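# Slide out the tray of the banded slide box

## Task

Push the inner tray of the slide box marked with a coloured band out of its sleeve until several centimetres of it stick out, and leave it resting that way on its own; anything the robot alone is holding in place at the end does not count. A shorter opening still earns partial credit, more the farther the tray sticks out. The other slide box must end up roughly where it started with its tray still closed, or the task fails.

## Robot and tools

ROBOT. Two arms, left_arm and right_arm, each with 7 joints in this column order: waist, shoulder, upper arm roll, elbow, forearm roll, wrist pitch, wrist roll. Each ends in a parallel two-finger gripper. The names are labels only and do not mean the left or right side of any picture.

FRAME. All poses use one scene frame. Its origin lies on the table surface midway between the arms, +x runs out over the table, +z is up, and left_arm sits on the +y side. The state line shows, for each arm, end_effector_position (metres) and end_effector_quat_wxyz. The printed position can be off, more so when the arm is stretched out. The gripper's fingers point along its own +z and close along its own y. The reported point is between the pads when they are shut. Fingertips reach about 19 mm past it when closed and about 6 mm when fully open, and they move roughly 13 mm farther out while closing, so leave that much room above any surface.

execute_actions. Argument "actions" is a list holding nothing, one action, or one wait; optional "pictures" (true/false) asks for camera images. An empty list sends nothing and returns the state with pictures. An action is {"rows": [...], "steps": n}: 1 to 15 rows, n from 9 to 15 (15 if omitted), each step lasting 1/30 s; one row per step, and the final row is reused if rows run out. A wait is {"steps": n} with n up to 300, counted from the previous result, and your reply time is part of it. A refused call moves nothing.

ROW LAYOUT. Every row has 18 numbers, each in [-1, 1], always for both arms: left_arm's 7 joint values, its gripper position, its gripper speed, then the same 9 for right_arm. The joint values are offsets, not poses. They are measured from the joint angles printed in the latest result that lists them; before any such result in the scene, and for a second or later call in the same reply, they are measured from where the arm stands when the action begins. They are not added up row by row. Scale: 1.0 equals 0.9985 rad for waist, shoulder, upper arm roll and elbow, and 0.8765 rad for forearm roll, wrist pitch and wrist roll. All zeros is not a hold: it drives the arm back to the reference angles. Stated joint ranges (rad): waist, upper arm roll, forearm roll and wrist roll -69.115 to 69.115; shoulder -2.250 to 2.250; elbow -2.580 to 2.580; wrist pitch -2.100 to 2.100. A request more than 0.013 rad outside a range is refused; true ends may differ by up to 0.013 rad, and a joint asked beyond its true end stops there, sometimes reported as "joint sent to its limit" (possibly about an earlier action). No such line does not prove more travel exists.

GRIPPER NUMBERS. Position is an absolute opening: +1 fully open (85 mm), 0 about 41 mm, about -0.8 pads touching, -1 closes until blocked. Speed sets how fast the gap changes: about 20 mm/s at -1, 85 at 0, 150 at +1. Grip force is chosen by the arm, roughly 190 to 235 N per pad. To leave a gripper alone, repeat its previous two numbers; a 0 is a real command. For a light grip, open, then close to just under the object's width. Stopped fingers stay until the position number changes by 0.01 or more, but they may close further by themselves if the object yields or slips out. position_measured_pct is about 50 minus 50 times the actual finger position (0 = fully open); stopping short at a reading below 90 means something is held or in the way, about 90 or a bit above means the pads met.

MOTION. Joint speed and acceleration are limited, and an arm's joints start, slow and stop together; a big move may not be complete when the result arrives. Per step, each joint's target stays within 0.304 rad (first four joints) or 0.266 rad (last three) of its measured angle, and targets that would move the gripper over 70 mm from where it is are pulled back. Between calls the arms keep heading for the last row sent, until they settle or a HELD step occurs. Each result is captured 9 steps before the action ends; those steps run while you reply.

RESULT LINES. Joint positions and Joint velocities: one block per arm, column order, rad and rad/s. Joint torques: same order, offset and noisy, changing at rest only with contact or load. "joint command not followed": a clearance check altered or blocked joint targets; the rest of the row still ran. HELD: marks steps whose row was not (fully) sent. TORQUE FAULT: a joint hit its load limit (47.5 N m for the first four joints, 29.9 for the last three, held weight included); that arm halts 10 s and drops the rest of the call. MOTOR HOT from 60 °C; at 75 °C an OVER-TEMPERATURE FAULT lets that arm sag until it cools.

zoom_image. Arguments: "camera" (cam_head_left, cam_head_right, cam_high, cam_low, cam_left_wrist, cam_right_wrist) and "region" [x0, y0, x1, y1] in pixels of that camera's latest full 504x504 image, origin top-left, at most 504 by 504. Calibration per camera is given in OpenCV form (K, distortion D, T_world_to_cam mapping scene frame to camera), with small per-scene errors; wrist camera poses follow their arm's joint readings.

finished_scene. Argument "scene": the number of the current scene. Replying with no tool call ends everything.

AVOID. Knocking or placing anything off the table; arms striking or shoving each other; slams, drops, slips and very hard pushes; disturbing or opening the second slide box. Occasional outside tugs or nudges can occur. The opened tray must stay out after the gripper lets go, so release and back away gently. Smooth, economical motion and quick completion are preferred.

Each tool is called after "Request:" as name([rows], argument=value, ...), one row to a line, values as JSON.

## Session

Request:
execute_actions(actions=[], pictures=true)

Scene clock: 0.00 s of 4290.00 s.
left_arm: end_effector_position=(+0.3435, +0.0681, +0.3258) position_measured_pct=0.0 end_effector_quat_wxyz=(+0.245, -0.282, +0.925, -0.070) | right_arm: end_effector_position=(+0.3774, -0.0884, +0.3450) position_measured_pct=0.0 end_effector_quat_wxyz=(+0.139, +0.930, -0.338, -0.016)
Joint positions: left_arm=[ 1.088 -0.018 -0.064  1.941 -0.509  0.962  3.331] | right_arm=[-0.605  0.473 -0.404  1.174  0.256  1.8    3.183]
Joint velocities: left_arm=[ 0.001  0.001  0.001 -0.    -0.    -0.001 -0.   ] | right_arm=[ 0.    -0.001  0.     0.    -0.001 -0.    -0.   ]
Joint torques (N m, as the joint torque sensors report them, + toward a larger angle): no reading
camera_calibration (this result's frames):
cam_left_wrist: T_world_to_cam=[[-0.613028, 0.741813, -0.271865, 0.235879], [0.656258, 0.669711, 0.347582, -0.322899], [0.439912, 0.0346643, -0.897372, 0.292746], [0, 0, 0, 1]] pos_world=[0.227723, 0.031123, 0.439063]
cam_right_wrist: T_world_to_cam=[[-0.665362, -0.709326, 0.232701, 0.121285], [-0.745866, 0.644708, -0.167436, 0.471557], [-0.0312576, -0.28497, -0.958027, 0.462722], [0, 0, 0, 1]] pos_world=[0.446881, -0.0861245, 0.494032]

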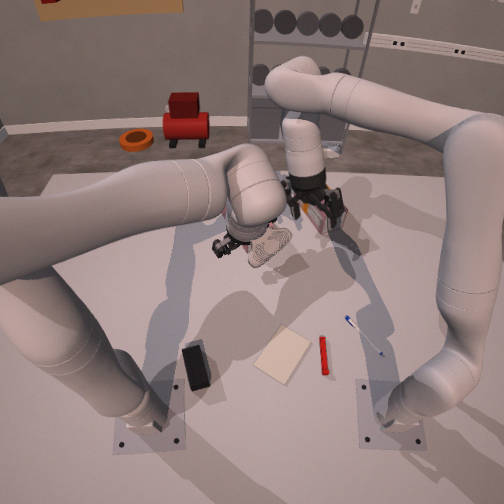

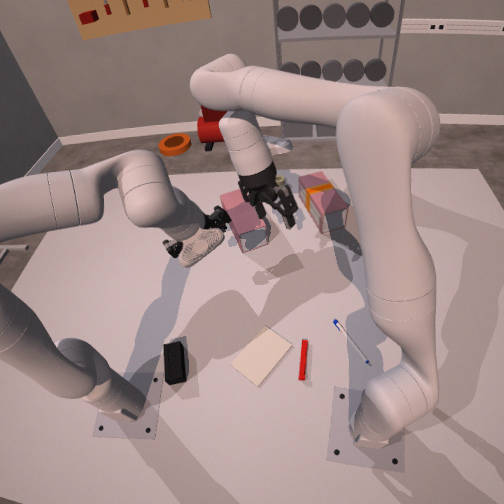

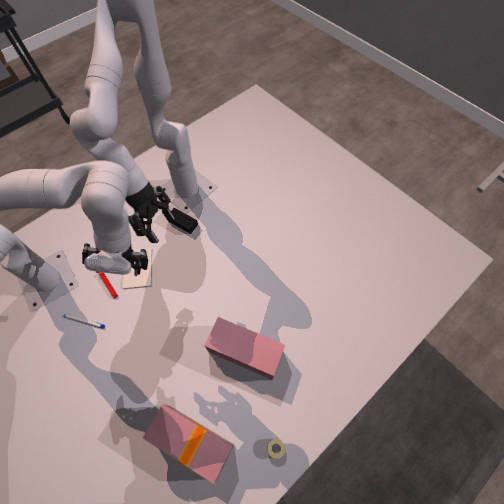

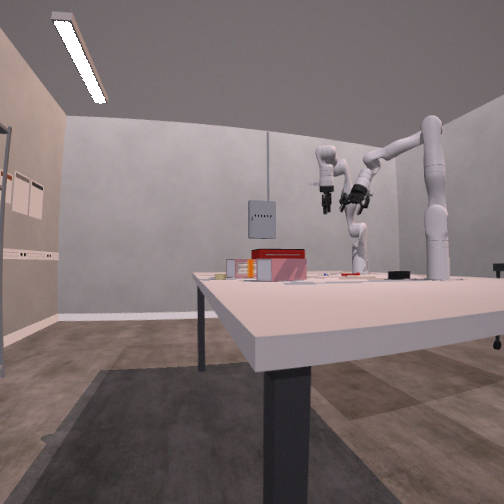

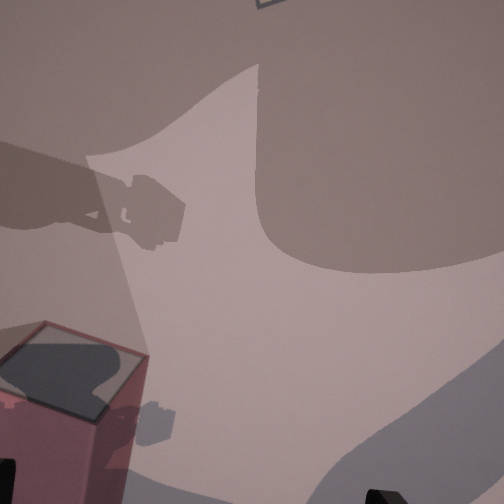

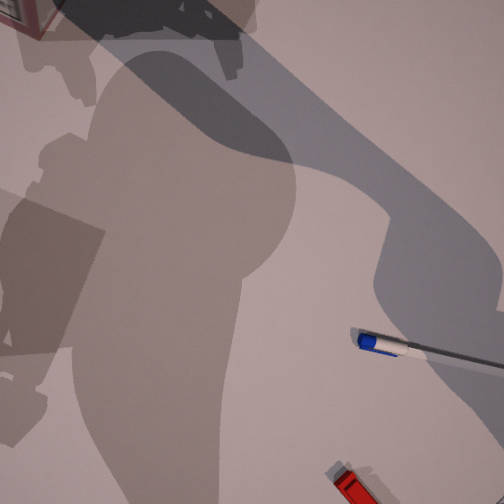

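Request:
zoom_image(camera="cam_high", region=[120, 290, 320, 500])

Request:
zoom_image(camera="cam_head_right", region=[200, 150, 380, 280])

Request:
zoom_image(camera="cam_low", region=[190, 230, 430, 300])

Region (120, 290, 320, 500) of cam_high's 504x504 image, scaled by 2.400, with more detail than that image has; it fills the left 480 columns of this view, and the rest is white.

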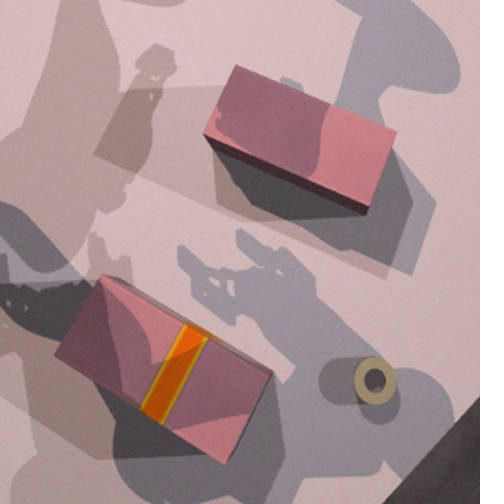

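Region (200, 150, 380, 280) of cam_head_right's 504x504 image, scaled by 2.800, with more detail than that image has.

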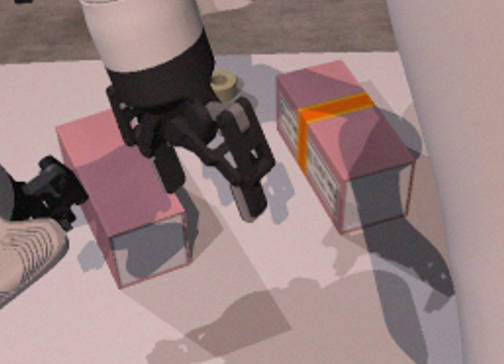

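Region (190, 230, 430, 300) of cam_low's 504x504 image, scaled by 2.100, with more detail than that image has; it fills the top 147 rows of this view, and the rest is white.

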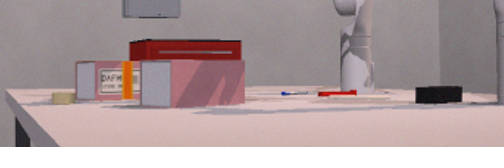

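Request:
zoom_image(camera="cam_right_wrist", region=[320, 290, 504, 420])

Request:
zoom_image(camera="cam_right_wrist", region=[0, 0, 120, 80])

Request:
zoom_image(camera="cam_head_left", region=[240, 290, 420, 400])

Request:
zoom_image(camera="cam_left_wrist", region=[0, 280, 250, 504])

Region (320, 290, 504, 420) of cam_right_wrist's 504x504 image, scaled by 2.739; it fills the top 356 rows of this view, and the rest is white.

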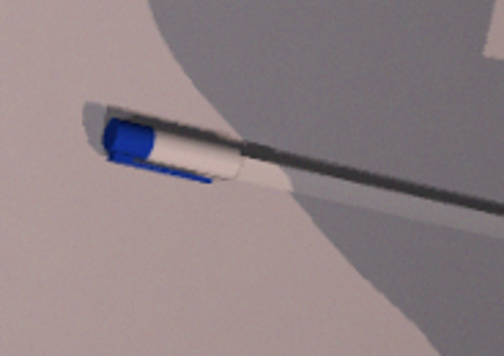

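Region (0, 0, 120, 80) of cam_right_wrist's 504x504 image, scaled by 4.200.

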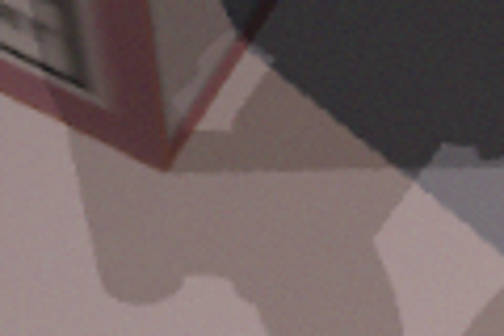

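Region (240, 290, 420, 400) of cam_head_left's 504x504 image, scaled by 2.800, with more detail than that image has.

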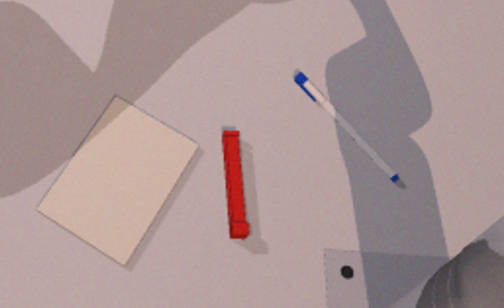

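Region (0, 280, 250, 504) of cam_left_wrist's 504x504 image, scaled by 2.016; it fills the top 452 rows of this view, and the rest is white.

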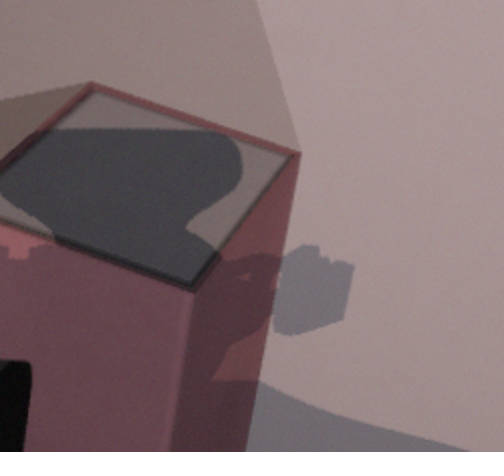

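Request:
execute_actions([
  {"rows": [[-0.4286,0,0.064,0,0.5807,0,1.0,-1,0.5, 0.145,-0.111,0.275,0.779,-0.199,-0.9976,-0.958,-0.2,0.5]], "steps": 15},
])

Scene clock: 19.70 s of 4290.00 s.
left_arm: end_effector_position=(+0.3467, +0.0826, +0.3183) position_measured_pct=13.9 end_effector_quat_wxyz=(+0.215, -0.367, +0.902, -0.078) | right_arm: end_effector_position=(+0.3818, -0.1156, +0.3315) position_measured_pct=13.9 end_effector_quat_wxyz=(+0.133, +0.902, -0.411, -0.019)
Joint positions: left_arm=[ 0.996 -0.018 -0.046  1.941 -0.438  0.962  3.402] | right_arm=[-0.564  0.439 -0.334  1.257  0.209  1.728  3.112]
Joint velocities: left_arm=[-0.943  0.     0.184 -0.     0.793  0.001  0.792] | right_arm=[ 0.425 -0.33   0.791  0.913 -0.5   -0.799 -0.795]
Joint torques (N m, as the joint torque sensors report them, + toward a larger angle): left_arm=[-1.22 -9.55 -0.74 -9.19 -1.29 -0.4   0.09] | right_arm=[  2.59 -16.09   0.39  -7.02   0.51   0.72   0.13]
Steps of this call (steps 1 to 90: nothing new was sent; then 16.50 s passed at rest; steps 91 to 96: the first 6 steps of this action). Readings (joint positions | what the end effector reports):
91: left_arm=[1.087 -0.018 -0.064 1.941 -0.508 0.962 3.332] | right_arm=[-0.604 0.472 -0.403 1.175 0.255 1.800 3.182] | left_arm position_measured_pct=0.0 | right_arm position_measured_pct=0.0
92: left_arm=[1.079 -0.018 -0.062 1.941 -0.504 0.962 3.336] | right_arm=[-0.601 0.469 -0.400 1.180 0.252 1.795 3.178] | left_arm position_measured_pct=0.8 | right_arm position_measured_pct=0.8
94: left_arm=[1.048 -0.018 -0.057 1.941 -0.481 0.962 3.359] | right_arm=[-0.588 0.458 -0.377 1.208 0.237 1.771 3.155] | left_arm position_measured_pct=6.3 | right_arm position_measured_pct=6.3
96: the state above

Request:
execute_actions([
  {"rows": [[-0.3365,0,0.046,0,0.4997,0,1.0,-1,0.5, 0.124,-0.093,0.2415,0.767,-0.172,-1.0,-0.959,-0.2,0.5]], "steps": 15},
])

Scene clock: 20.27 s of 4290.00 s.
left_arm: end_effector_position=(+0.3345, +0.0939, +0.2958) position_measured_pct=83.7 end_effector_quat_wxyz=(-0.013, +0.812, -0.569, +0.127) | right_arm: end_effector_position=(+0.3213, -0.2199, +0.1752) position_measured_pct=59.9 end_effector_quat_wxyz=(+0.120, +0.642, -0.757, -0.020)
Joint positions: left_arm=[ 0.673 -0.018 -0.002  1.941 -0.019  0.962  4.072] | right_arm=[-0.455  0.358 -0.118  1.909  0.075  1.121  2.504]
Joint velocities: left_arm=[-0.083 -0.002  0.009 -0.001  0.134 -0.001  1.216] | right_arm=[ 0.088 -0.064  0.179  0.752 -0.106 -1.208 -1.215]
Joint torques (N m, as the joint torque sensors report them, + toward a larger angle): left_arm=[-0.78 -9.23 -0.24 -9.07 -0.34 -0.28 -0.02] | right_arm=[ -1.13 -13.96  -0.54  -8.22   0.42  -0.19  -0.05]
Steps of this call (steps 1 to 9: the last 9 steps of your previous action; steps 10 to 11: the robot went on to your last target; steps 12 to 17: the first 6 steps of this action). Readings (joint positions | what the end effector reports):
12: left_arm=[0.695 -0.017 -0.004 1.941 -0.059 0.962 3.868] | right_arm=[-0.473 0.373 -0.151 1.729 0.097 1.313 2.697] | left_arm position_measured_pct=63.1 | right_arm position_measured_pct=58.7
13: left_arm=[0.689 -0.018 -0.004 1.941 -0.047 0.962 3.909] | right_arm=[-0.470 0.370 -0.146 1.769 0.093 1.278 2.661] | left_arm position_measured_pct=67.5 | right_arm position_measured_pct=59.1
15: left_arm=[0.679 -0.018 -0.002 1.941 -0.030 0.962 3.990] | right_arm=[-0.462 0.364 -0.132 1.848 0.083 1.201 2.585] | left_arm position_measured_pct=75.8 | right_arm position_measured_pct=59.9
17: the state above

Request:
execute_actions([
  {"rows": [[-0.013,0.994,0.002,-1.0,0.022,-0.579,0.730,-1,0.5, 0.063,-0.048,0.118,0.4096,-0.0856,-0.6925,-0.6343,-0.2,0.5]], "steps": 15},
])

Scene clock: 20.80 s of 4290.00 s.
left_arm: end_effector_position=(+0.3795, +0.0641, +0.2976) position_measured_pct=91.7 end_effector_quat_wxyz=(+0.016, +0.883, -0.442, +0.156) | right_arm: end_effector_position=(+0.3286, -0.2308, +0.1314) position_measured_pct=59.9 end_effector_quat_wxyz=(-0.037, -0.484, +0.874, +0.002)
Joint positions: left_arm=[ 0.661  0.07  -0.     1.862  0.     0.894  4.347] | right_arm=[-0.426  0.335 -0.068  2.106  0.042  0.775  2.197]
Joint velocities: left_arm=[-0.004  0.765 -0.001 -0.736 -0.001 -0.659  0.653] | right_arm=[ 0.156 -0.114  0.288  0.915 -0.179 -0.858 -0.852]
Joint torques (N m, as the joint torque sensors report them, + toward a larger angle): left_arm=[ -0.65 -11.26  -0.01  -9.82  -0.56  -0.78  -0.08] | right_arm=[  0.85 -12.12  -0.24  -3.67   0.57   0.43   0.36]
Steps of this call (steps 1 to 9: the last 9 steps of your previous action; step 10: the robot went on to your last target; steps 11 to 16: the first 6 steps of this action). Readings (joint positions | what the end effector reports):
11: left_arm=[0.661 -0.016 -0.000 1.940 0.000 0.961 4.279] | right_arm=[-0.441 0.346 -0.092 2.024 0.058 0.850 2.270] | left_arm position_measured_pct=91.7 | right_arm position_measured_pct=59.9
12: left_arm=[0.661 -0.009 -0.000 1.935 0.000 0.958 4.284] | right_arm=[-0.439 0.345 -0.091 2.029 0.057 0.845 2.266] | left_arm position_measured_pct=91.7 | right_arm position_measured_pct=59.9
14: left_arm=[0.661 0.021 -0.000 1.908 0.000 0.935 4.307] | right_arm=[-0.435 0.341 -0.084 2.057 0.052 0.821 2.242] | left_arm position_measured_pct=91.7 | right_arm position_measured_pct=59.9
16: the state above

Request:
execute_actions([
  {"rows": [[-0.001,0.985,0,-1.0,0,-0.549,0.4164,-1,0.5, 0.034,-0.025,0.068,0.2123,-0.048,-0.298,-0.284,-0.2,0.5]], "steps": 15},
], pictures=true)

Scene clock: 21.30 s of 4290.00 s.
left_arm: end_effector_position=(+0.5901, -0.0683, +0.3013) position_measured_pct=91.7 end_effector_quat_wxyz=(+0.074, +0.898, -0.305, +0.308) | right_arm: end_effector_position=(+0.3001, -0.2645, +0.1004) position_measured_pct=59.9 end_effector_quat_wxyz=(-0.000, -0.311, +0.950, +0.000)
Joint positions: left_arm=[ 0.66   0.463 -0.     1.468  0.     0.567  4.619] | right_arm=[-0.392  0.31  -0.     2.318 -0.     0.514  1.948]
Joint velocities: left_arm=[-0.     0.881 -0.001 -0.883  0.    -0.523  0.316] | right_arm=[ 0.003 -0.003 -0.     0.002 -0.001 -0.001  0.   ]
Joint torques (N m, as the joint torque sensors report them, + toward a larger angle): left_arm=[ -0.17 -18.94   0.38 -10.14  -0.4   -1.36   0.  ] | right_arm=[ -0.41 -10.58  -0.34  -4.23   0.32  -0.07   0.16]
Steps of this call (steps 1 to 9: the last 9 steps of your previous action; steps 10 to 15: the first 6 steps of this action). Readings (joint positions | what the end effector reports):
10: left_arm=[0.660 0.325 0.000 1.607 0.000 0.672 4.555] | right_arm=[-0.393 0.312 0.000 2.317 -0.000 0.516 1.948] | left_arm position_measured_pct=91.7 | right_arm position_measured_pct=59.9
11: left_arm=[0.660 0.351 0.000 1.581 0.000 0.649 4.570] | right_arm=[-0.393 0.311 0.000 2.317 -0.000 0.515 1.948] | left_arm position_measured_pct=91.7 | right_arm position_measured_pct=59.9
13: left_arm=[0.660 0.406 0.000 1.526 0.000 0.605 4.596] | right_arm=[-0.393 0.310 -0.000 2.318 -0.000 0.514 1.948] | left_arm position_measured_pct=91.7 | right_arm position_measured_pct=59.9
15: the state above
camera_calibration (this result's frames):
cam_left_wrist: T_world_to_cam=[[-0.528599, -0.845391, 0.0767844, 0.218353], [-0.689328, 0.374703, -0.620021, 0.680522], [0.495389, -0.380672, -0.780819, 0.0707547], [0, 0, 0, 1]] pos_world=[0.549473, -0.0434646, 0.460418]
cam_right_wrist: T_world_to_cam=[[-0.55154, 0.833407, -0.035154, 0.402661], [0.832083, 0.546722, -0.0934445, -0.0203778], [-0.0586578, -0.0807894, -0.995004, 0.241697], [0, 0, 0, 1]] pos_world=[0.253217, -0.304913, 0.25274]

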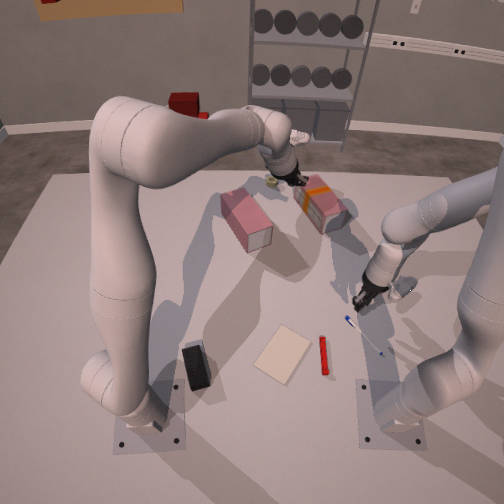

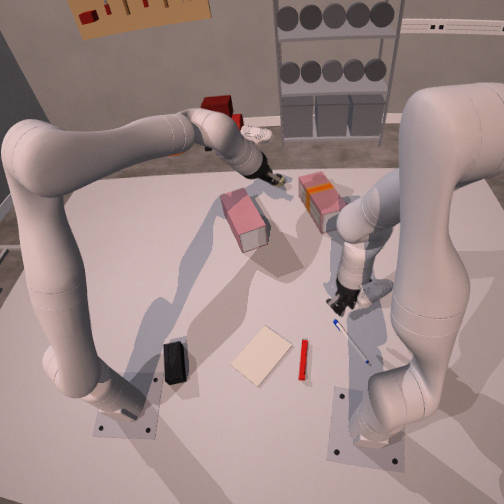

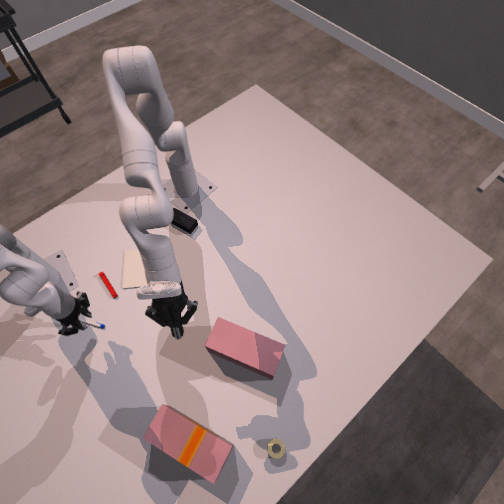

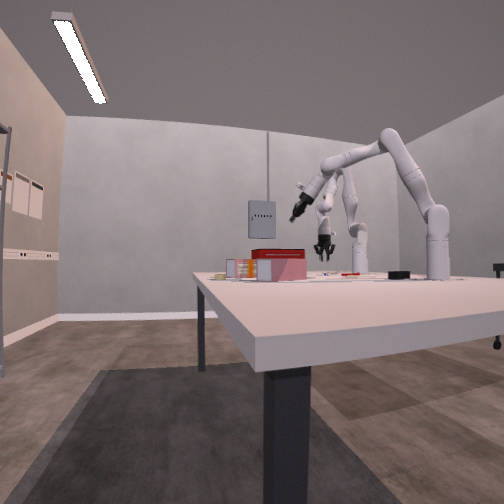

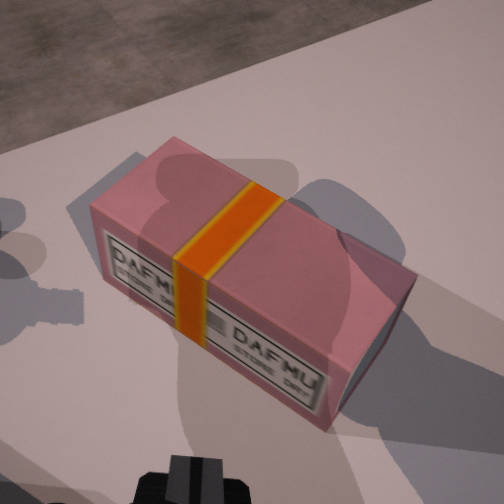

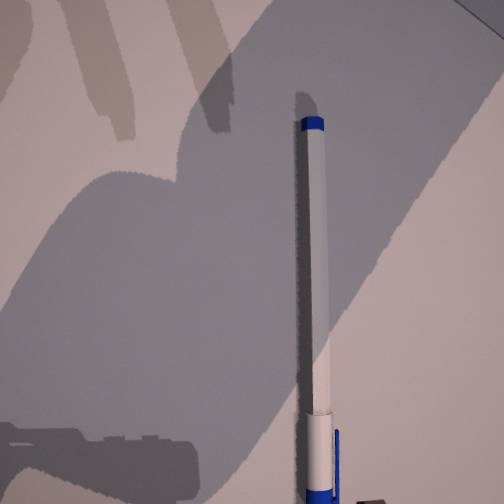

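Request:
execute_actions([
  {"rows": [[0.007,0.667,0,-0.682,0,-0.218,0.106,-1,0.5, -0.034,0.0804,0,0.056,0,-0.1558,-0.0714,-0.2,0.5],[0.007,0.667,0,-0.682,0,-0.218,0.106,-1,0.5, -0.034,0.0804,0,0.056,0,-0.1558,-0.0714,-0.2,0.5],[0.007,0.667,0,-0.682,0,-0.218,0.106,-1,0.5, -0.034,0.0804,0,0.056,0,-0.1558,-0.0714,-0.2,0.5],[0.007,0.667,0,-0.682,0,-0.218,0.106,-1,0.5, -0.034,0.0804,0,0.056,0,-0.1558,-0.0714,-0.2,0.5],[0.007,0.667,0,-0.682,0,-0.218,0.106,-1,0.5, -0.034,0.0804,0,0.056,0,-0.1558,-0.0714,-0.2,0.5],[0.007,0.667,0,-0.682,0,-0.218,0.106,-1,0.5, -0.034,0.0804,0,0.056,0,-0.1558,-0.0714,-0.2,0.5],[0.007,0.667,0,-0.682,0,-0.218,0.106,-1,0.5, -0.034,0.2368,0,0.094,0,-0.3773,-0.0714,-0.2,0.5]], "steps": 15},
])

Request:
execute_actions([
  {"steps": 18},
], pictures=true)

Scene clock: 24.77 s of 4290.00 s.
left_arm: end_effector_position=(+0.7877, -0.1991, +0.1538) position_measured_pct=91.7 end_effector_quat_wxyz=(+0.115, +0.876, -0.256, +0.392) | right_arm: end_effector_position=(+0.2928, -0.2582, +0.0751) position_measured_pct=59.9 end_effector_quat_wxyz=(-0.002, -0.300, +0.954, +0.000)
Joint positions: left_arm=[ 0.666  1.119 -0.     0.8    0.     0.382  4.712] | right_arm=[-0.421  0.378 -0.     2.364 -0.     0.403  1.897]
Joint velocities: left_arm=[ 0.029  0.266  0.007 -0.26   0.001 -0.152  0.   ] | right_arm=[-0.105  0.258 -0.011  0.241 -0.002 -0.604 -0.294]
Joint torques (N m, as the joint torque sensors report them, + toward a larger angle): left_arm=[ -1.55 -36.4    0.39 -12.42  -0.58  -2.05   0.13] | right_arm=[  0.43 -14.06  -0.4   -4.56   0.47  -0.07   0.02]
Steps of this call (steps 1 to 9: the last 9 steps of your previous action; steps 10 to 45: the robot went on to your last target; steps 46 to 98: nothing new was sent; steps 99 to 104: the first 6 steps of this action). Readings (joint positions | what the end effector reports):
99: left_arm=[0.660 1.055 -0.000 0.862 0.000 0.413 4.712] | right_arm=[-0.393 0.311 -0.000 2.319 -0.000 0.512 1.947] | left_arm position_measured_pct=91.7 | right_arm position_measured_pct=59.9
100: left_arm=[0.660 1.061 -0.000 0.856 0.000 0.410 4.712] | right_arm=[-0.396 0.318 0.000 2.323 -0.000 0.503 1.943] | left_arm position_measured_pct=91.7 | right_arm position_measured_pct=59.9
102: left_arm=[0.663 1.090 -0.000 0.827 0.000 0.397 4.712] | right_arm=[-0.409 0.349 0.000 2.341 -0.000 0.458 1.923] | left_arm position_measured_pct=91.7 | right_arm position_measured_pct=59.9
104: the state above

Scene clock: 25.37 s of 4290.00 s.
left_arm: end_effector_position=(+0.7904, -0.2021, +0.1526) position_measured_pct=91.7 end_effector_quat_wxyz=(+0.116, +0.874, -0.256, +0.396) | right_arm: end_effector_position=(+0.2921, -0.2569, +0.0241) position_measured_pct=59.9 end_effector_quat_wxyz=(+0.000, -0.297, +0.955, +0.000)
Joint positions: left_arm=[ 0.667  1.129 -0.     0.787  0.     0.375  4.712] | right_arm=[-0.426  0.546 -0.     2.412 -0.     0.183  1.885]
Joint velocities: left_arm=[-0.001  0.001  0.001 -0.     0.    -0.001 -0.   ] | right_arm=[ 0.     0.007  0.     0.    -0.    -0.001 -0.   ]
Joint torques (N m, as the joint torque sensors report them, + toward a larger angle): left_arm=[ -0.89 -29.47   0.42 -10.16  -0.27  -2.06  -0.1 ] | right_arm=[ -0.2  -12.37  -0.13  -1.45   0.36  -0.09   0.06]
Kept back: nothing.
Steps of this call (steps 1 to 9: the last 9 steps of your previous action; steps 10 to 18: the robot went on to your last target). Readings (joint positions | what the end effector reports):
1: left_arm=[0.666 1.125 0.000 0.794 0.000 0.378 4.712] | right_arm=[-0.423 0.387 -0.001 2.371 -0.000 0.385 1.889] | left_arm position_measured_pct=91.7 | right_arm position_measured_pct=59.9
2: left_arm=[0.667 1.126 0.000 0.792 0.000 0.377 4.712] | right_arm=[-0.423 0.403 -0.001 2.377 -0.000 0.362 1.887] | left_arm position_measured_pct=91.7 | right_arm position_measured_pct=59.9
4: left_arm=[0.667 1.127 0.000 0.789 0.000 0.375 4.712] | right_arm=[-0.424 0.451 -0.000 2.392 -0.000 0.301 1.886] | left_arm position_measured_pct=91.7 | right_arm position_measured_pct=59.9
8: left_arm=[0.667 1.128 -0.000 0.788 0.000 0.375 4.712] | right_arm=[-0.426 0.529 -0.000 2.409 -0.000 0.199 1.885] | left_arm position_measured_pct=91.7 | right_arm position_measured_pct=59.9
18: the state above
camera_calibration (this result's frames):
cam_left_wrist: T_world_to_cam=[[-0.491653, -0.858598, 0.145212, 0.180238], [-0.610726, 0.221122, -0.760341, 0.704835], [0.620717, -0.462509, -0.633084, -0.333671], [0, 0, 0, 1]] pos_world=[0.726192, -0.155428, 0.2985]
cam_right_wrist: T_world_to_cam=[[-0.527352, 0.848902, -0.0355849, 0.386174], [0.847549, 0.522646, -0.0922047, -0.0357218], [-0.0596744, -0.0787842, -0.995104, 0.1668], [0, 0, 0, 1]] pos_world=[0.243879, -0.296013, 0.176432]

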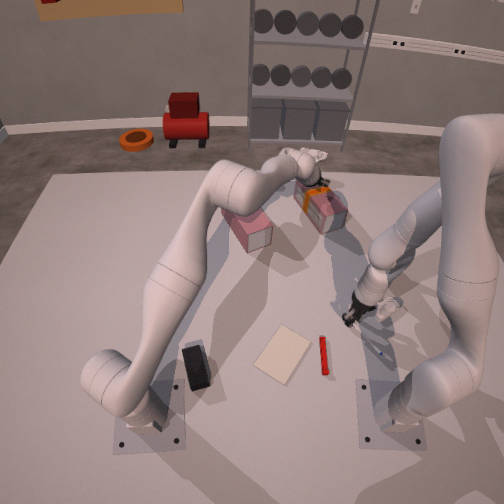

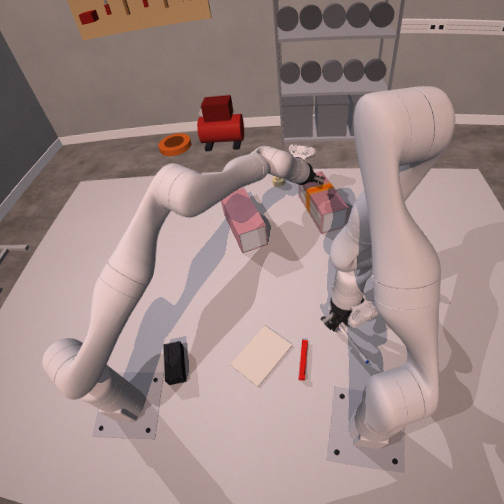

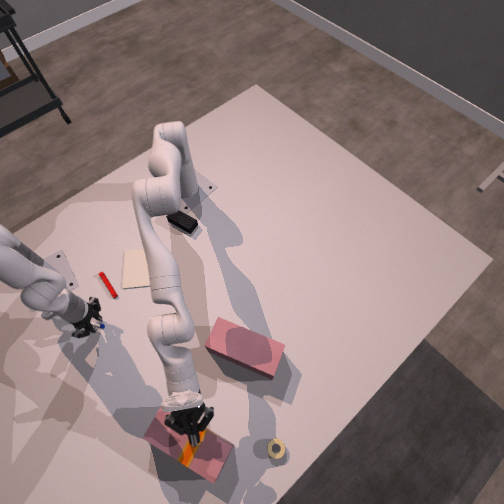

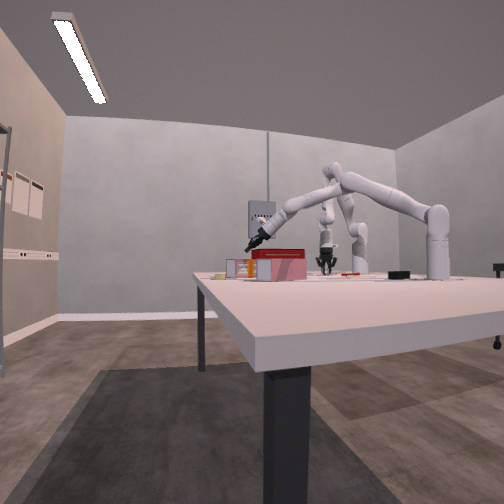

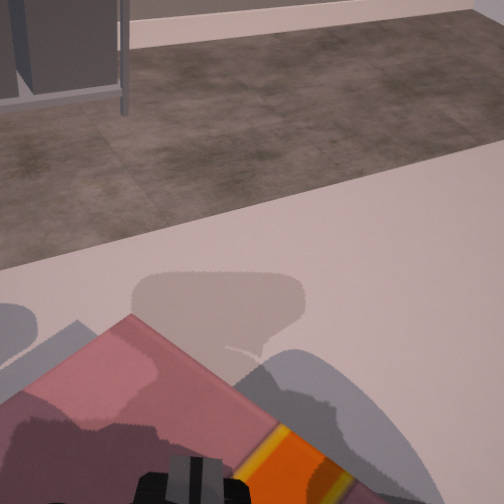

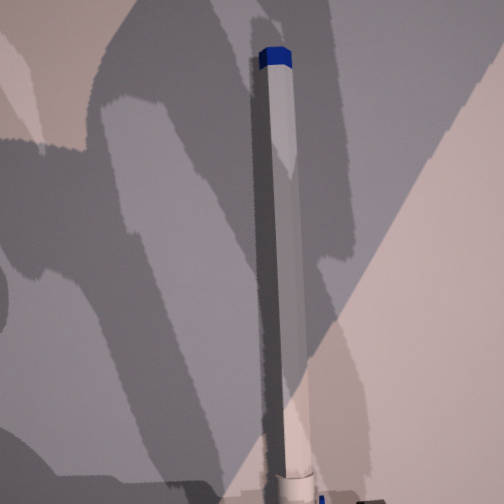

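Request:
execute_actions([
  {"rows": [[0,0.0534,0,0.021,0,-0.0848,0,-1,0.5, 0,0,0,0,0,0,0,-1,-0.3]], "steps": 15},
])

Request:
execute_actions([
  {"steps": 12},
])

Scene clock: 26.03 s of 4290.00 s.
left_arm: end_effector_position=(+0.7932, -0.2040, +0.1217) position_measured_pct=91.7 end_effector_quat_wxyz=(+0.118, +0.872, -0.255, +0.401) | right_arm: end_effector_position=(+0.2921, -0.2570, +0.0241) position_measured_pct=67.9 end_effector_quat_wxyz=(+0.000, -0.297, +0.955, +0.000)
Joint positions: left_arm=[0.667 1.173 0.    0.804 0.    0.302 4.712] | right_arm=[-0.426  0.546 -0.     2.412 -0.     0.183  1.885]
Joint velocities: left_arm=[-0.001  0.056  0.001  0.056 -0.    -0.125  0.   ] | right_arm=[-0.001 -0.     0.     0.    -0.     0.     0.   ]
Joint torques (N m, as the joint torque sensors report them, + toward a larger angle): left_arm=[ -0.61 -19.23   0.49  -5.87  -0.61  -0.61   0.03] | right_arm=[ -0.18 -12.23  -0.09  -1.41   0.3   -0.06   0.12]
Steps of this call (steps 1 to 14: the robot went on to your last target; steps 15 to 20: the first 6 steps of this action). Readings (joint positions | what the end effector reports):
15: left_arm=[0.667 1.130 0.000 0.788 0.000 0.374 4.712] | right_arm=[-0.426 0.546 -0.000 2.412 -0.000 0.183 1.885] | left_arm position_measured_pct=91.7 | right_arm position_measured_pct=59.9
16: left_arm=[0.667 1.136 0.000 0.788 0.000 0.366 4.712] | right_arm=[-0.426 0.546 -0.000 2.412 -0.000 0.183 1.885] | left_arm position_measured_pct=91.7 | right_arm position_measured_pct=60.3
18: left_arm=[0.667 1.160 0.000 0.796 0.000 0.330 4.712] | right_arm=[-0.426 0.546 -0.000 2.412 -0.000 0.183 1.885] | left_arm position_measured_pct=91.7 | right_arm position_measured_pct=63.5
20: the state above

Scene clock: 26.43 s of 4290.00 s.
left_arm: end_effector_position=(+0.7933, -0.2041, +0.1206) position_measured_pct=91.7 end_effector_quat_wxyz=(+0.118, +0.872, -0.255, +0.402) | right_arm: end_effector_position=(+0.2922, -0.2569, +0.0243) position_measured_pct=84.9 end_effector_quat_wxyz=(+0.001, -0.297, +0.955, +0.000)
Joint positions: left_arm=[0.667 1.174 0.    0.805 0.    0.299 4.712] | right_arm=[-0.426  0.545 -0.     2.412 -0.     0.183  1.885]
Joint velocities: left_arm=[-0.002 -0.    -0.     0.001  0.    -0.    -0.   ] | right_arm=[-0.001 -0.001  0.     0.    -0.001 -0.001 -0.   ]
Joint torques (N m, as the joint torque sensors report them, + toward a larger angle): left_arm=[ -0.94 -22.62   0.08  -7.11  -0.44  -0.74   0.02] | right_arm=[ -0.13 -11.58  -0.16  -1.57   0.26  -0.18   0.11]
Kept back: nothing.
Steps of this call (steps 1 to 9: the last 9 steps of your previous action; steps 10 to 12: the robot went on to your last target). Readings (joint positions | what the end effector reports):
1: left_arm=[0.667 1.173 0.000 0.805 0.000 0.300 4.712] | right_arm=[-0.426 0.546 -0.000 2.412 -0.000 0.183 1.885] | left_arm position_measured_pct=91.7 | right_arm position_measured_pct=69.8
2: left_arm=[0.667 1.174 0.000 0.805 0.000 0.299 4.712] | right_arm=[-0.426 0.546 -0.000 2.412 -0.000 0.183 1.885] | left_arm position_measured_pct=91.7 | right_arm position_measured_pct=72.2
4: left_arm=[0.667 1.174 0.000 0.805 0.000 0.299 4.712] | right_arm=[-0.426 0.546 -0.000 2.412 -0.000 0.183 1.885] | left_arm position_measured_pct=91.7 | right_arm position_measured_pct=77.0
8: left_arm=[0.667 1.174 0.000 0.805 0.000 0.299 4.712] | right_arm=[-0.426 0.545 -0.000 2.412 -0.000 0.183 1.885] | left_arm position_measured_pct=91.7 | right_arm position_measured_pct=82.9
12: the state above

Request:
execute_actions([
  {"rows": [[0,0.016,0,0.010,0,0.0057,0,-1,0.5, 0,-0.2168,0,-0.0611,0,0.3183,0,-1,-0.3],[0,0.016,0,0.010,0,0.0057,0,-1,0.5, 0,-0.2168,0,-0.0611,0,0.3183,0,-1,-0.3],[0,0.016,0,0.010,0,0.0057,0,-1,0.5, 0,-0.2168,0,-0.0611,0,0.3183,0,-1,-0.3],[0,0.016,0,0.010,0,0.0057,0,-1,0.5, 0,-0.2168,0,-0.0611,0,0.3183,0,-1,-0.3],[0,0.016,0,0.010,0,0.0057,0,-1,0.5, 0,-0.2168,0,-0.0611,0,0.3183,0,-1,-0.3],[0,0.016,0,0.010,0,0.0057,0,-1,0.5, 0,-0.2168,0,-0.0611,0,0.3183,0,-1,-0.3],[0,0.016,0,0.010,0,0.0057,0,-1,0.5, 0,-0.2168,0,-0.0611,0,0.3183,0,-1,-0.3],[0,0.016,0,0.010,0,0.0057,0,-1,0.5, 0,-0.2168,0,-0.0611,0,0.3183,0,-1,-0.3],[0,0.016,0,0.010,0,0.0057,0,-1,0.5, 0.0757,-0.1027,0,-0.270,0,0.4264,1.0,-1,-0.3]], "steps": 15},
])

Scene clock: 28.97 s of 4290.00 s.
left_arm: end_effector_position=(+0.7933, -0.2040, +0.1200) position_measured_pct=91.7 end_effector_quat_wxyz=(+0.118, +0.871, -0.255, +0.402) | right_arm: end_effector_position=(+0.2971, -0.2554, +0.0511) position_measured_pct=84.9 end_effector_quat_wxyz=(+0.007, -0.297, +0.955, +0.000)
Joint positions: left_arm=[0.667 1.175 0.    0.806 0.    0.297 4.712] | right_arm=[-0.426  0.455 -0.     2.388 -0.     0.285  1.885]
Joint velocities: left_arm=[ 0.    -0.001  0.001  0.     0.     0.001 -0.001] | right_arm=[-0.002 -0.878 -0.    -0.252 -0.     1.121 -0.   ]
Joint torques (N m, as the joint torque sensors report them, + toward a larger angle): left_arm=[ -0.21 -18.19   0.44  -3.27  -0.32   1.53  -0.2 ] | right_arm=[ -0.1  -13.99  -0.18  -1.79   0.21   0.2    0.09]
Steps of this call (steps 1 to 15: the robot went on to your last target; steps 16 to 70: nothing new was sent; steps 71 to 76: the first 6 steps of this action). Readings (joint positions | what the end effector reports):
71: left_arm=[0.667 1.175 0.000 0.805 0.000 0.299 4.712] | right_arm=[-0.426 0.543 -0.000 2.412 -0.000 0.185 1.885] | left_arm position_measured_pct=91.7 | right_arm position_measured_pct=84.9
72: left_arm=[0.667 1.176 0.000 0.805 0.000 0.297 4.712] | right_arm=[-0.426 0.536 -0.000 2.410 -0.000 0.191 1.885] | left_arm position_measured_pct=91.7 | right_arm position_measured_pct=84.9
74: left_arm=[0.667 1.175 0.000 0.806 0.000 0.297 4.712] | right_arm=[-0.426 0.506 -0.000 2.403 -0.000 0.224 1.885] | left_arm position_measured_pct=91.7 | right_arm position_measured_pct=84.9
76: the state above

Request:
execute_actions([
  {"rows": [[0,0.016,0,0.010,0,0.0057,0,-1,0.5, 0.0761,-0.0125,0,-0.246,0,0.310,1.0,-1,-0.3]], "steps": 9},
])

Scene clock: 29.37 s of 4290.00 s.
left_arm: end_effector_position=(+0.7933, -0.2040, +0.1199) position_measured_pct=91.7 end_effector_quat_wxyz=(+0.118, +0.872, -0.255, +0.402) | right_arm: end_effector_position=(+0.3524, -0.2582, +0.0969) position_measured_pct=84.9 end_effector_quat_wxyz=(+0.015, -0.396, +0.918, -0.003)
Joint positions: left_arm=[0.667 1.175 0.    0.806 0.    0.297 4.712] | right_arm=[-0.371  0.388  0.     2.194 -0.     0.531  2.15 ]
Joint velocities: left_arm=[ 0.  0. -0. -0. -0. -0. -0.] | right_arm=[ 0.115  0.293 -0.001 -0.326 -0.001  0.177  1.215]
Joint torques (N m, as the joint torque sensors report them, + toward a larger angle): left_arm=[ -0.71 -17.95   0.35  -3.23  -0.35   1.49  -0.01] | right_arm=[ -0.29 -13.63  -0.22  -4.32   0.36  -0.03   0.17]
Kept back: the last 9 steps of this action.
Steps of this call (steps 1 to 9: the last 9 steps of your previous action; steps 10 to 12: the robot went on to your last target). Readings (joint positions | what the end effector reports):
1: left_arm=[0.667 1.175 0.000 0.806 0.000 0.297 4.712] | right_arm=[-0.426 0.425 -0.000 2.380 -0.000 0.324 1.885] | left_arm position_measured_pct=91.7 | right_arm position_measured_pct=84.9
2: left_arm=[0.667 1.175 0.000 0.806 0.000 0.297 4.712] | right_arm=[-0.426 0.398 -0.000 2.372 -0.000 0.363 1.885] | left_arm position_measured_pct=91.7 | right_arm position_measured_pct=84.9
4: left_arm=[0.667 1.175 0.000 0.806 0.000 0.297 4.712] | right_arm=[-0.423 0.359 -0.000 2.352 -0.000 0.430 1.892] | left_arm position_measured_pct=91.7 | right_arm position_measured_pct=84.9
8: left_arm=[0.667 1.175 0.000 0.806 0.000 0.297 4.712] | right_arm=[-0.394 0.341 -0.000 2.262 -0.000 0.496 1.988] | left_arm position_measured_pct=91.7 | right_arm position_measured_pct=84.9
12: the state above

Request:
execute_actions([
  {"rows": [[0,0.016,0,0.010,0,0.0057,0,-1,0.5, 0.0435,0.0891,0,-0.1149,0,0.062,1.0,-1,-0.3]], "steps": 15},
])

Scene clock: 30.33 s of 4290.00 s.
left_arm: end_effector_position=(+0.7933, -0.2040, +0.1199) position_measured_pct=91.7 end_effector_quat_wxyz=(+0.118, +0.871, -0.255, +0.402) | right_arm: end_effector_position=(+0.3753, -0.2650, +0.0857) position_measured_pct=84.9 end_effector_quat_wxyz=(+0.000, +0.693, -0.721, -0.000)
Joint positions: left_arm=[0.667 1.175 0.    0.807 0.    0.296 4.712] | right_arm=[-0.338  0.462 -0.     2.109 -0.     0.572  2.902]
Joint velocities: left_arm=[ 0.    -0.001  0.001 -0.    -0.     0.     0.   ] | right_arm=[ 0.095  0.147  0.004 -0.289  0.     0.124  1.215]
Joint torques (N m, as the joint torque sensors report them, + toward a larger angle): left_arm=[ -0.22 -17.33   0.21  -3.46  -0.33   1.21  -0.12] | right_arm=[ -0.28 -14.38  -0.61  -4.55   0.23  -0.3    0.04]
Steps of this call (steps 1 to 9: the last 9 steps of your previous action; steps 10 to 23: the robot went on to your last target; steps 24 to 29: the first 6 steps of this action). Readings (joint positions | what the end effector reports):
24: left_arm=[0.667 1.175 0.000 0.807 0.000 0.295 4.712] | right_arm=[-0.350 0.442 -0.000 2.142 -0.000 0.557 2.763] | left_arm position_measured_pct=91.7 | right_arm position_measured_pct=84.9
25: left_arm=[0.667 1.175 0.000 0.807 0.000 0.296 4.712] | right_arm=[-0.349 0.444 -0.000 2.140 -0.000 0.559 2.772] | left_arm position_measured_pct=91.7 | right_arm position_measured_pct=84.9
27: left_arm=[0.667 1.175 0.000 0.807 0.000 0.296 4.712] | right_arm=[-0.344 0.452 -0.000 2.127 -0.000 0.564 2.823] | left_arm position_measured_pct=91.7 | right_arm position_measured_pct=84.9
29: the state above

Request:
execute_actions([
  {"rows": [[0,0.016,0,0.010,0,0.0057,0,-1,0.5, 0.0754,0.113,0,-0.2089,0,0.1077,1.0,-1,-0.3]], "steps": 15},
])

Scene clock: 30.83 s of 4290.00 s.
left_arm: end_effector_position=(+0.7932, -0.2040, +0.1199) position_measured_pct=91.7 end_effector_quat_wxyz=(+0.118, +0.871, -0.255, +0.402) | right_arm: end_effector_position=(+0.4102, -0.2735, +0.0820) position_measured_pct=84.9 end_effector_quat_wxyz=(+0.001, +0.763, -0.646, -0.001)
Joint positions: left_arm=[0.667 1.174 0.001 0.808 0.    0.294 4.712] | right_arm=[-0.298  0.522 -0.     2.003 -0.     0.62   3.146]
Joint velocities: left_arm=[ 0.002 -0.     0.001  0.002  0.     0.    -0.   ] | right_arm=[ 0.2    0.295  0.013 -0.609  0.006  0.263  1.201]
Joint torques (N m, as the joint torque sensors report them, + toward a larger angle): left_arm=[ -0.43 -17.29   0.15  -3.18  -0.16   1.2    0.08] | right_arm=[ -0.85 -16.65  -0.49  -4.2    0.23  -0.04   0.09]
Steps of this call (steps 1 to 9: the last 9 steps of your previous action; steps 10 to 15: the first 6 steps of this action). Readings (joint positions | what the end effector reports):
10: left_arm=[0.667 1.174 0.000 0.807 0.000 0.295 4.712] | right_arm=[-0.328 0.477 -0.000 2.078 -0.000 0.586 3.028] | left_arm position_measured_pct=91.7 | right_arm position_measured_pct=84.9
11: left_arm=[0.667 1.174 0.001 0.807 0.000 0.294 4.712] | right_arm=[-0.325 0.481 -0.000 2.072 -0.000 0.588 3.035] | left_arm position_measured_pct=91.7 | right_arm position_measured_pct=84.9
13: left_arm=[0.667 1.174 0.001 0.808 0.000 0.294 4.712] | right_arm=[-0.314 0.498 -0.001 2.045 -0.001 0.601 3.074] | left_arm position_measured_pct=91.7 | right_arm position_measured_pct=84.9
15: the state above

Request:
execute_actions([
  {"rows": [[0,0.016,0,0.010,0,0.0057,0,-1,0.5, 0.0564,0.0846,0,-0.1609,0,0.083,1.0,-1,-0.3]], "steps": 15},
])

Scene clock: 31.33 s of 4290.00 s.
left_arm: end_effector_position=(+0.7932, -0.2040, +0.1199) position_measured_pct=91.7 end_effector_quat_wxyz=(+0.118, +0.871, -0.255, +0.403) | right_arm: end_effector_position=(+0.4520, -0.2867, +0.0787) position_measured_pct=84.9 end_effector_quat_wxyz=(-0.000, +0.913, -0.408, +0.000)
Joint positions: left_arm=[0.667 1.174 0.001 0.809 0.    0.293 4.712] | right_arm=[-0.253  0.589 -0.     1.873 -0.     0.678  3.756]
Joint velocities: left_arm=[ 0.     0.001 -0.001  0.001  0.001 -0.001 -0.001] | right_arm=[ 0.064  0.093  0.003 -0.198  0.001  0.089  1.217]
Joint torques (N m, as the joint torque sensors report them, + toward a larger angle): left_arm=[ -0.25 -16.98   0.63  -3.35  -0.51   0.99  -0.08] | right_arm=[ -0.21 -16.97  -0.79  -5.08   0.17  -0.43   0.56]
Steps of this call (steps 1 to 9: the last 9 steps of your previous action; steps 10 to 15: the first 6 steps of this action). Readings (joint positions | what the end effector reports):
10: left_arm=[0.667 1.174 0.001 0.808 0.000 0.294 4.712] | right_arm=[-0.267 0.567 -0.000 1.911 -0.000 0.661 3.552] | left_arm position_measured_pct=91.7 | right_arm position_measured_pct=84.9
11: left_arm=[0.667 1.174 0.001 0.808 0.000 0.293 4.712] | right_arm=[-0.265 0.571 -0.000 1.907 -0.000 0.664 3.593] | left_arm position_measured_pct=91.7 | right_arm position_measured_pct=84.9
13: left_arm=[0.667 1.174 0.001 0.809 0.000 0.293 4.712] | right_arm=[-0.258 0.582 -0.001 1.889 -0.000 0.671 3.674] | left_arm position_measured_pct=91.7 | right_arm position_measured_pct=84.9
15: the state above

Request:
execute_actions([
  {"rows": [[0,0.016,0,0.010,0,0.0057,0,-1,0.5, 0.064,0.097,0,-0.1761,0,0.0918,1.0,-1,-0.3]], "steps": 15},
])

Scene clock: 31.83 s of 4290.00 s.
left_arm: end_effector_position=(+0.7932, -0.2040, +0.1199) position_measured_pct=91.7 end_effector_quat_wxyz=(+0.118, +0.871, -0.255, +0.403) | right_arm: end_effector_position=(+0.4815, -0.3002, +0.0735) position_measured_pct=84.9 end_effector_quat_wxyz=(+0.000, +0.972, -0.234, -0.001)
Joint positions: left_arm=[0.666 1.174 0.001 0.81  0.    0.291 4.712] | right_arm=[-0.216  0.646 -0.     1.773 -0.     0.724  4.16 ]
Joint velocities: left_arm=[-0.002 -0.     0.    -0.     0.    -0.     0.001] | right_arm=[ 0.153  0.224  0.016 -0.465  0.005  0.207  1.214]
Joint torques (N m, as the joint torque sensors report them, + toward a larger angle): left_arm=[ -0.34 -17.26   0.58  -3.25  -0.37   1.3    0.02] | right_arm=[ -0.53 -19.45  -0.85  -5.26   0.37  -0.18   0.01]
Steps of this call (steps 1 to 9: the last 9 steps of your previous action; steps 10 to 15: the first 6 steps of this action). Readings (joint positions | what the end effector reports):
10: left_arm=[0.666 1.174 0.001 0.809 0.000 0.292 4.712] | right_arm=[-0.242 0.606 -0.000 1.841 -0.000 0.693 4.024] | left_arm position_measured_pct=91.7 | right_arm position_measured_pct=84.9
11: left_arm=[0.666 1.174 0.001 0.809 0.000 0.292 4.712] | right_arm=[-0.239 0.610 -0.001 1.836 -0.001 0.696 4.033] | left_arm position_measured_pct=91.7 | right_arm position_measured_pct=84.9
13: left_arm=[0.666 1.174 0.001 0.810 0.000 0.291 4.712] | right_arm=[-0.228 0.628 -0.001 1.808 -0.001 0.708 4.081] | left_arm position_measured_pct=91.7 | right_arm position_measured_pct=84.9
15: the state above

Request:
execute_actions([
  {"rows": [[0,0.015,0,0.008,0,0.0057,0,-1,0.5, 0.0668,0.100,0,-0.1859,0,0.0962,1.0,-1,-0.3]], "steps": 15},
])

Scene clock: 32.37 s of 4290.00 s.
left_arm: end_effector_position=(+0.7933, -0.2040, +0.1200) position_measured_pct=91.7 end_effector_quat_wxyz=(+0.118, +0.871, -0.255, +0.403) | right_arm: end_effector_position=(+0.5196, -0.3215, +0.0675) position_measured_pct=84.9 end_effector_quat_wxyz=(-0.000, +0.998, +0.059, -0.001)
Joint positions: left_arm=[0.666 1.174 0.001 0.81  0.    0.291 4.712] | right_arm=[-0.168  0.719  0.     1.639 -0.     0.785  4.799]
Joint velocities: left_arm=[ 0.001  0.    -0.     0.001  0.    -0.001 -0.001] | right_arm=[ 0.107  0.149  0.01  -0.323  0.001  0.146  1.215]
Joint torques (N m, as the joint torque sensors report them, + toward a larger angle): left_arm=[ -0.28 -17.74   0.22  -4.31  -0.29   0.62  -0.11] | right_arm=[ -0.68 -20.12  -0.99  -5.8    0.12  -0.29   0.04]
Steps of this call (steps 1 to 9: the last 9 steps of your previous action; step 10: the robot went on to your last target; steps 11 to 16: the first 6 steps of this action). Readings (joint positions | what the end effector reports):
11: left_arm=[0.666 1.174 0.001 0.810 0.000 0.291 4.712] | right_arm=[-0.190 0.684 -0.000 1.700 -0.000 0.758 4.600] | left_arm position_measured_pct=91.7 | right_arm position_measured_pct=84.9
12: left_arm=[0.666 1.174 0.001 0.810 0.000 0.291 4.712] | right_arm=[-0.187 0.689 -0.000 1.693 -0.000 0.761 4.638] | left_arm position_measured_pct=91.7 | right_arm position_measured_pct=84.9
14: left_arm=[0.666 1.174 0.001 0.810 0.000 0.291 4.712] | right_arm=[-0.176 0.706 -0.001 1.665 -0.001 0.773 4.718] | left_arm position_measured_pct=91.7 | right_arm position_measured_pct=84.9
16: the state above


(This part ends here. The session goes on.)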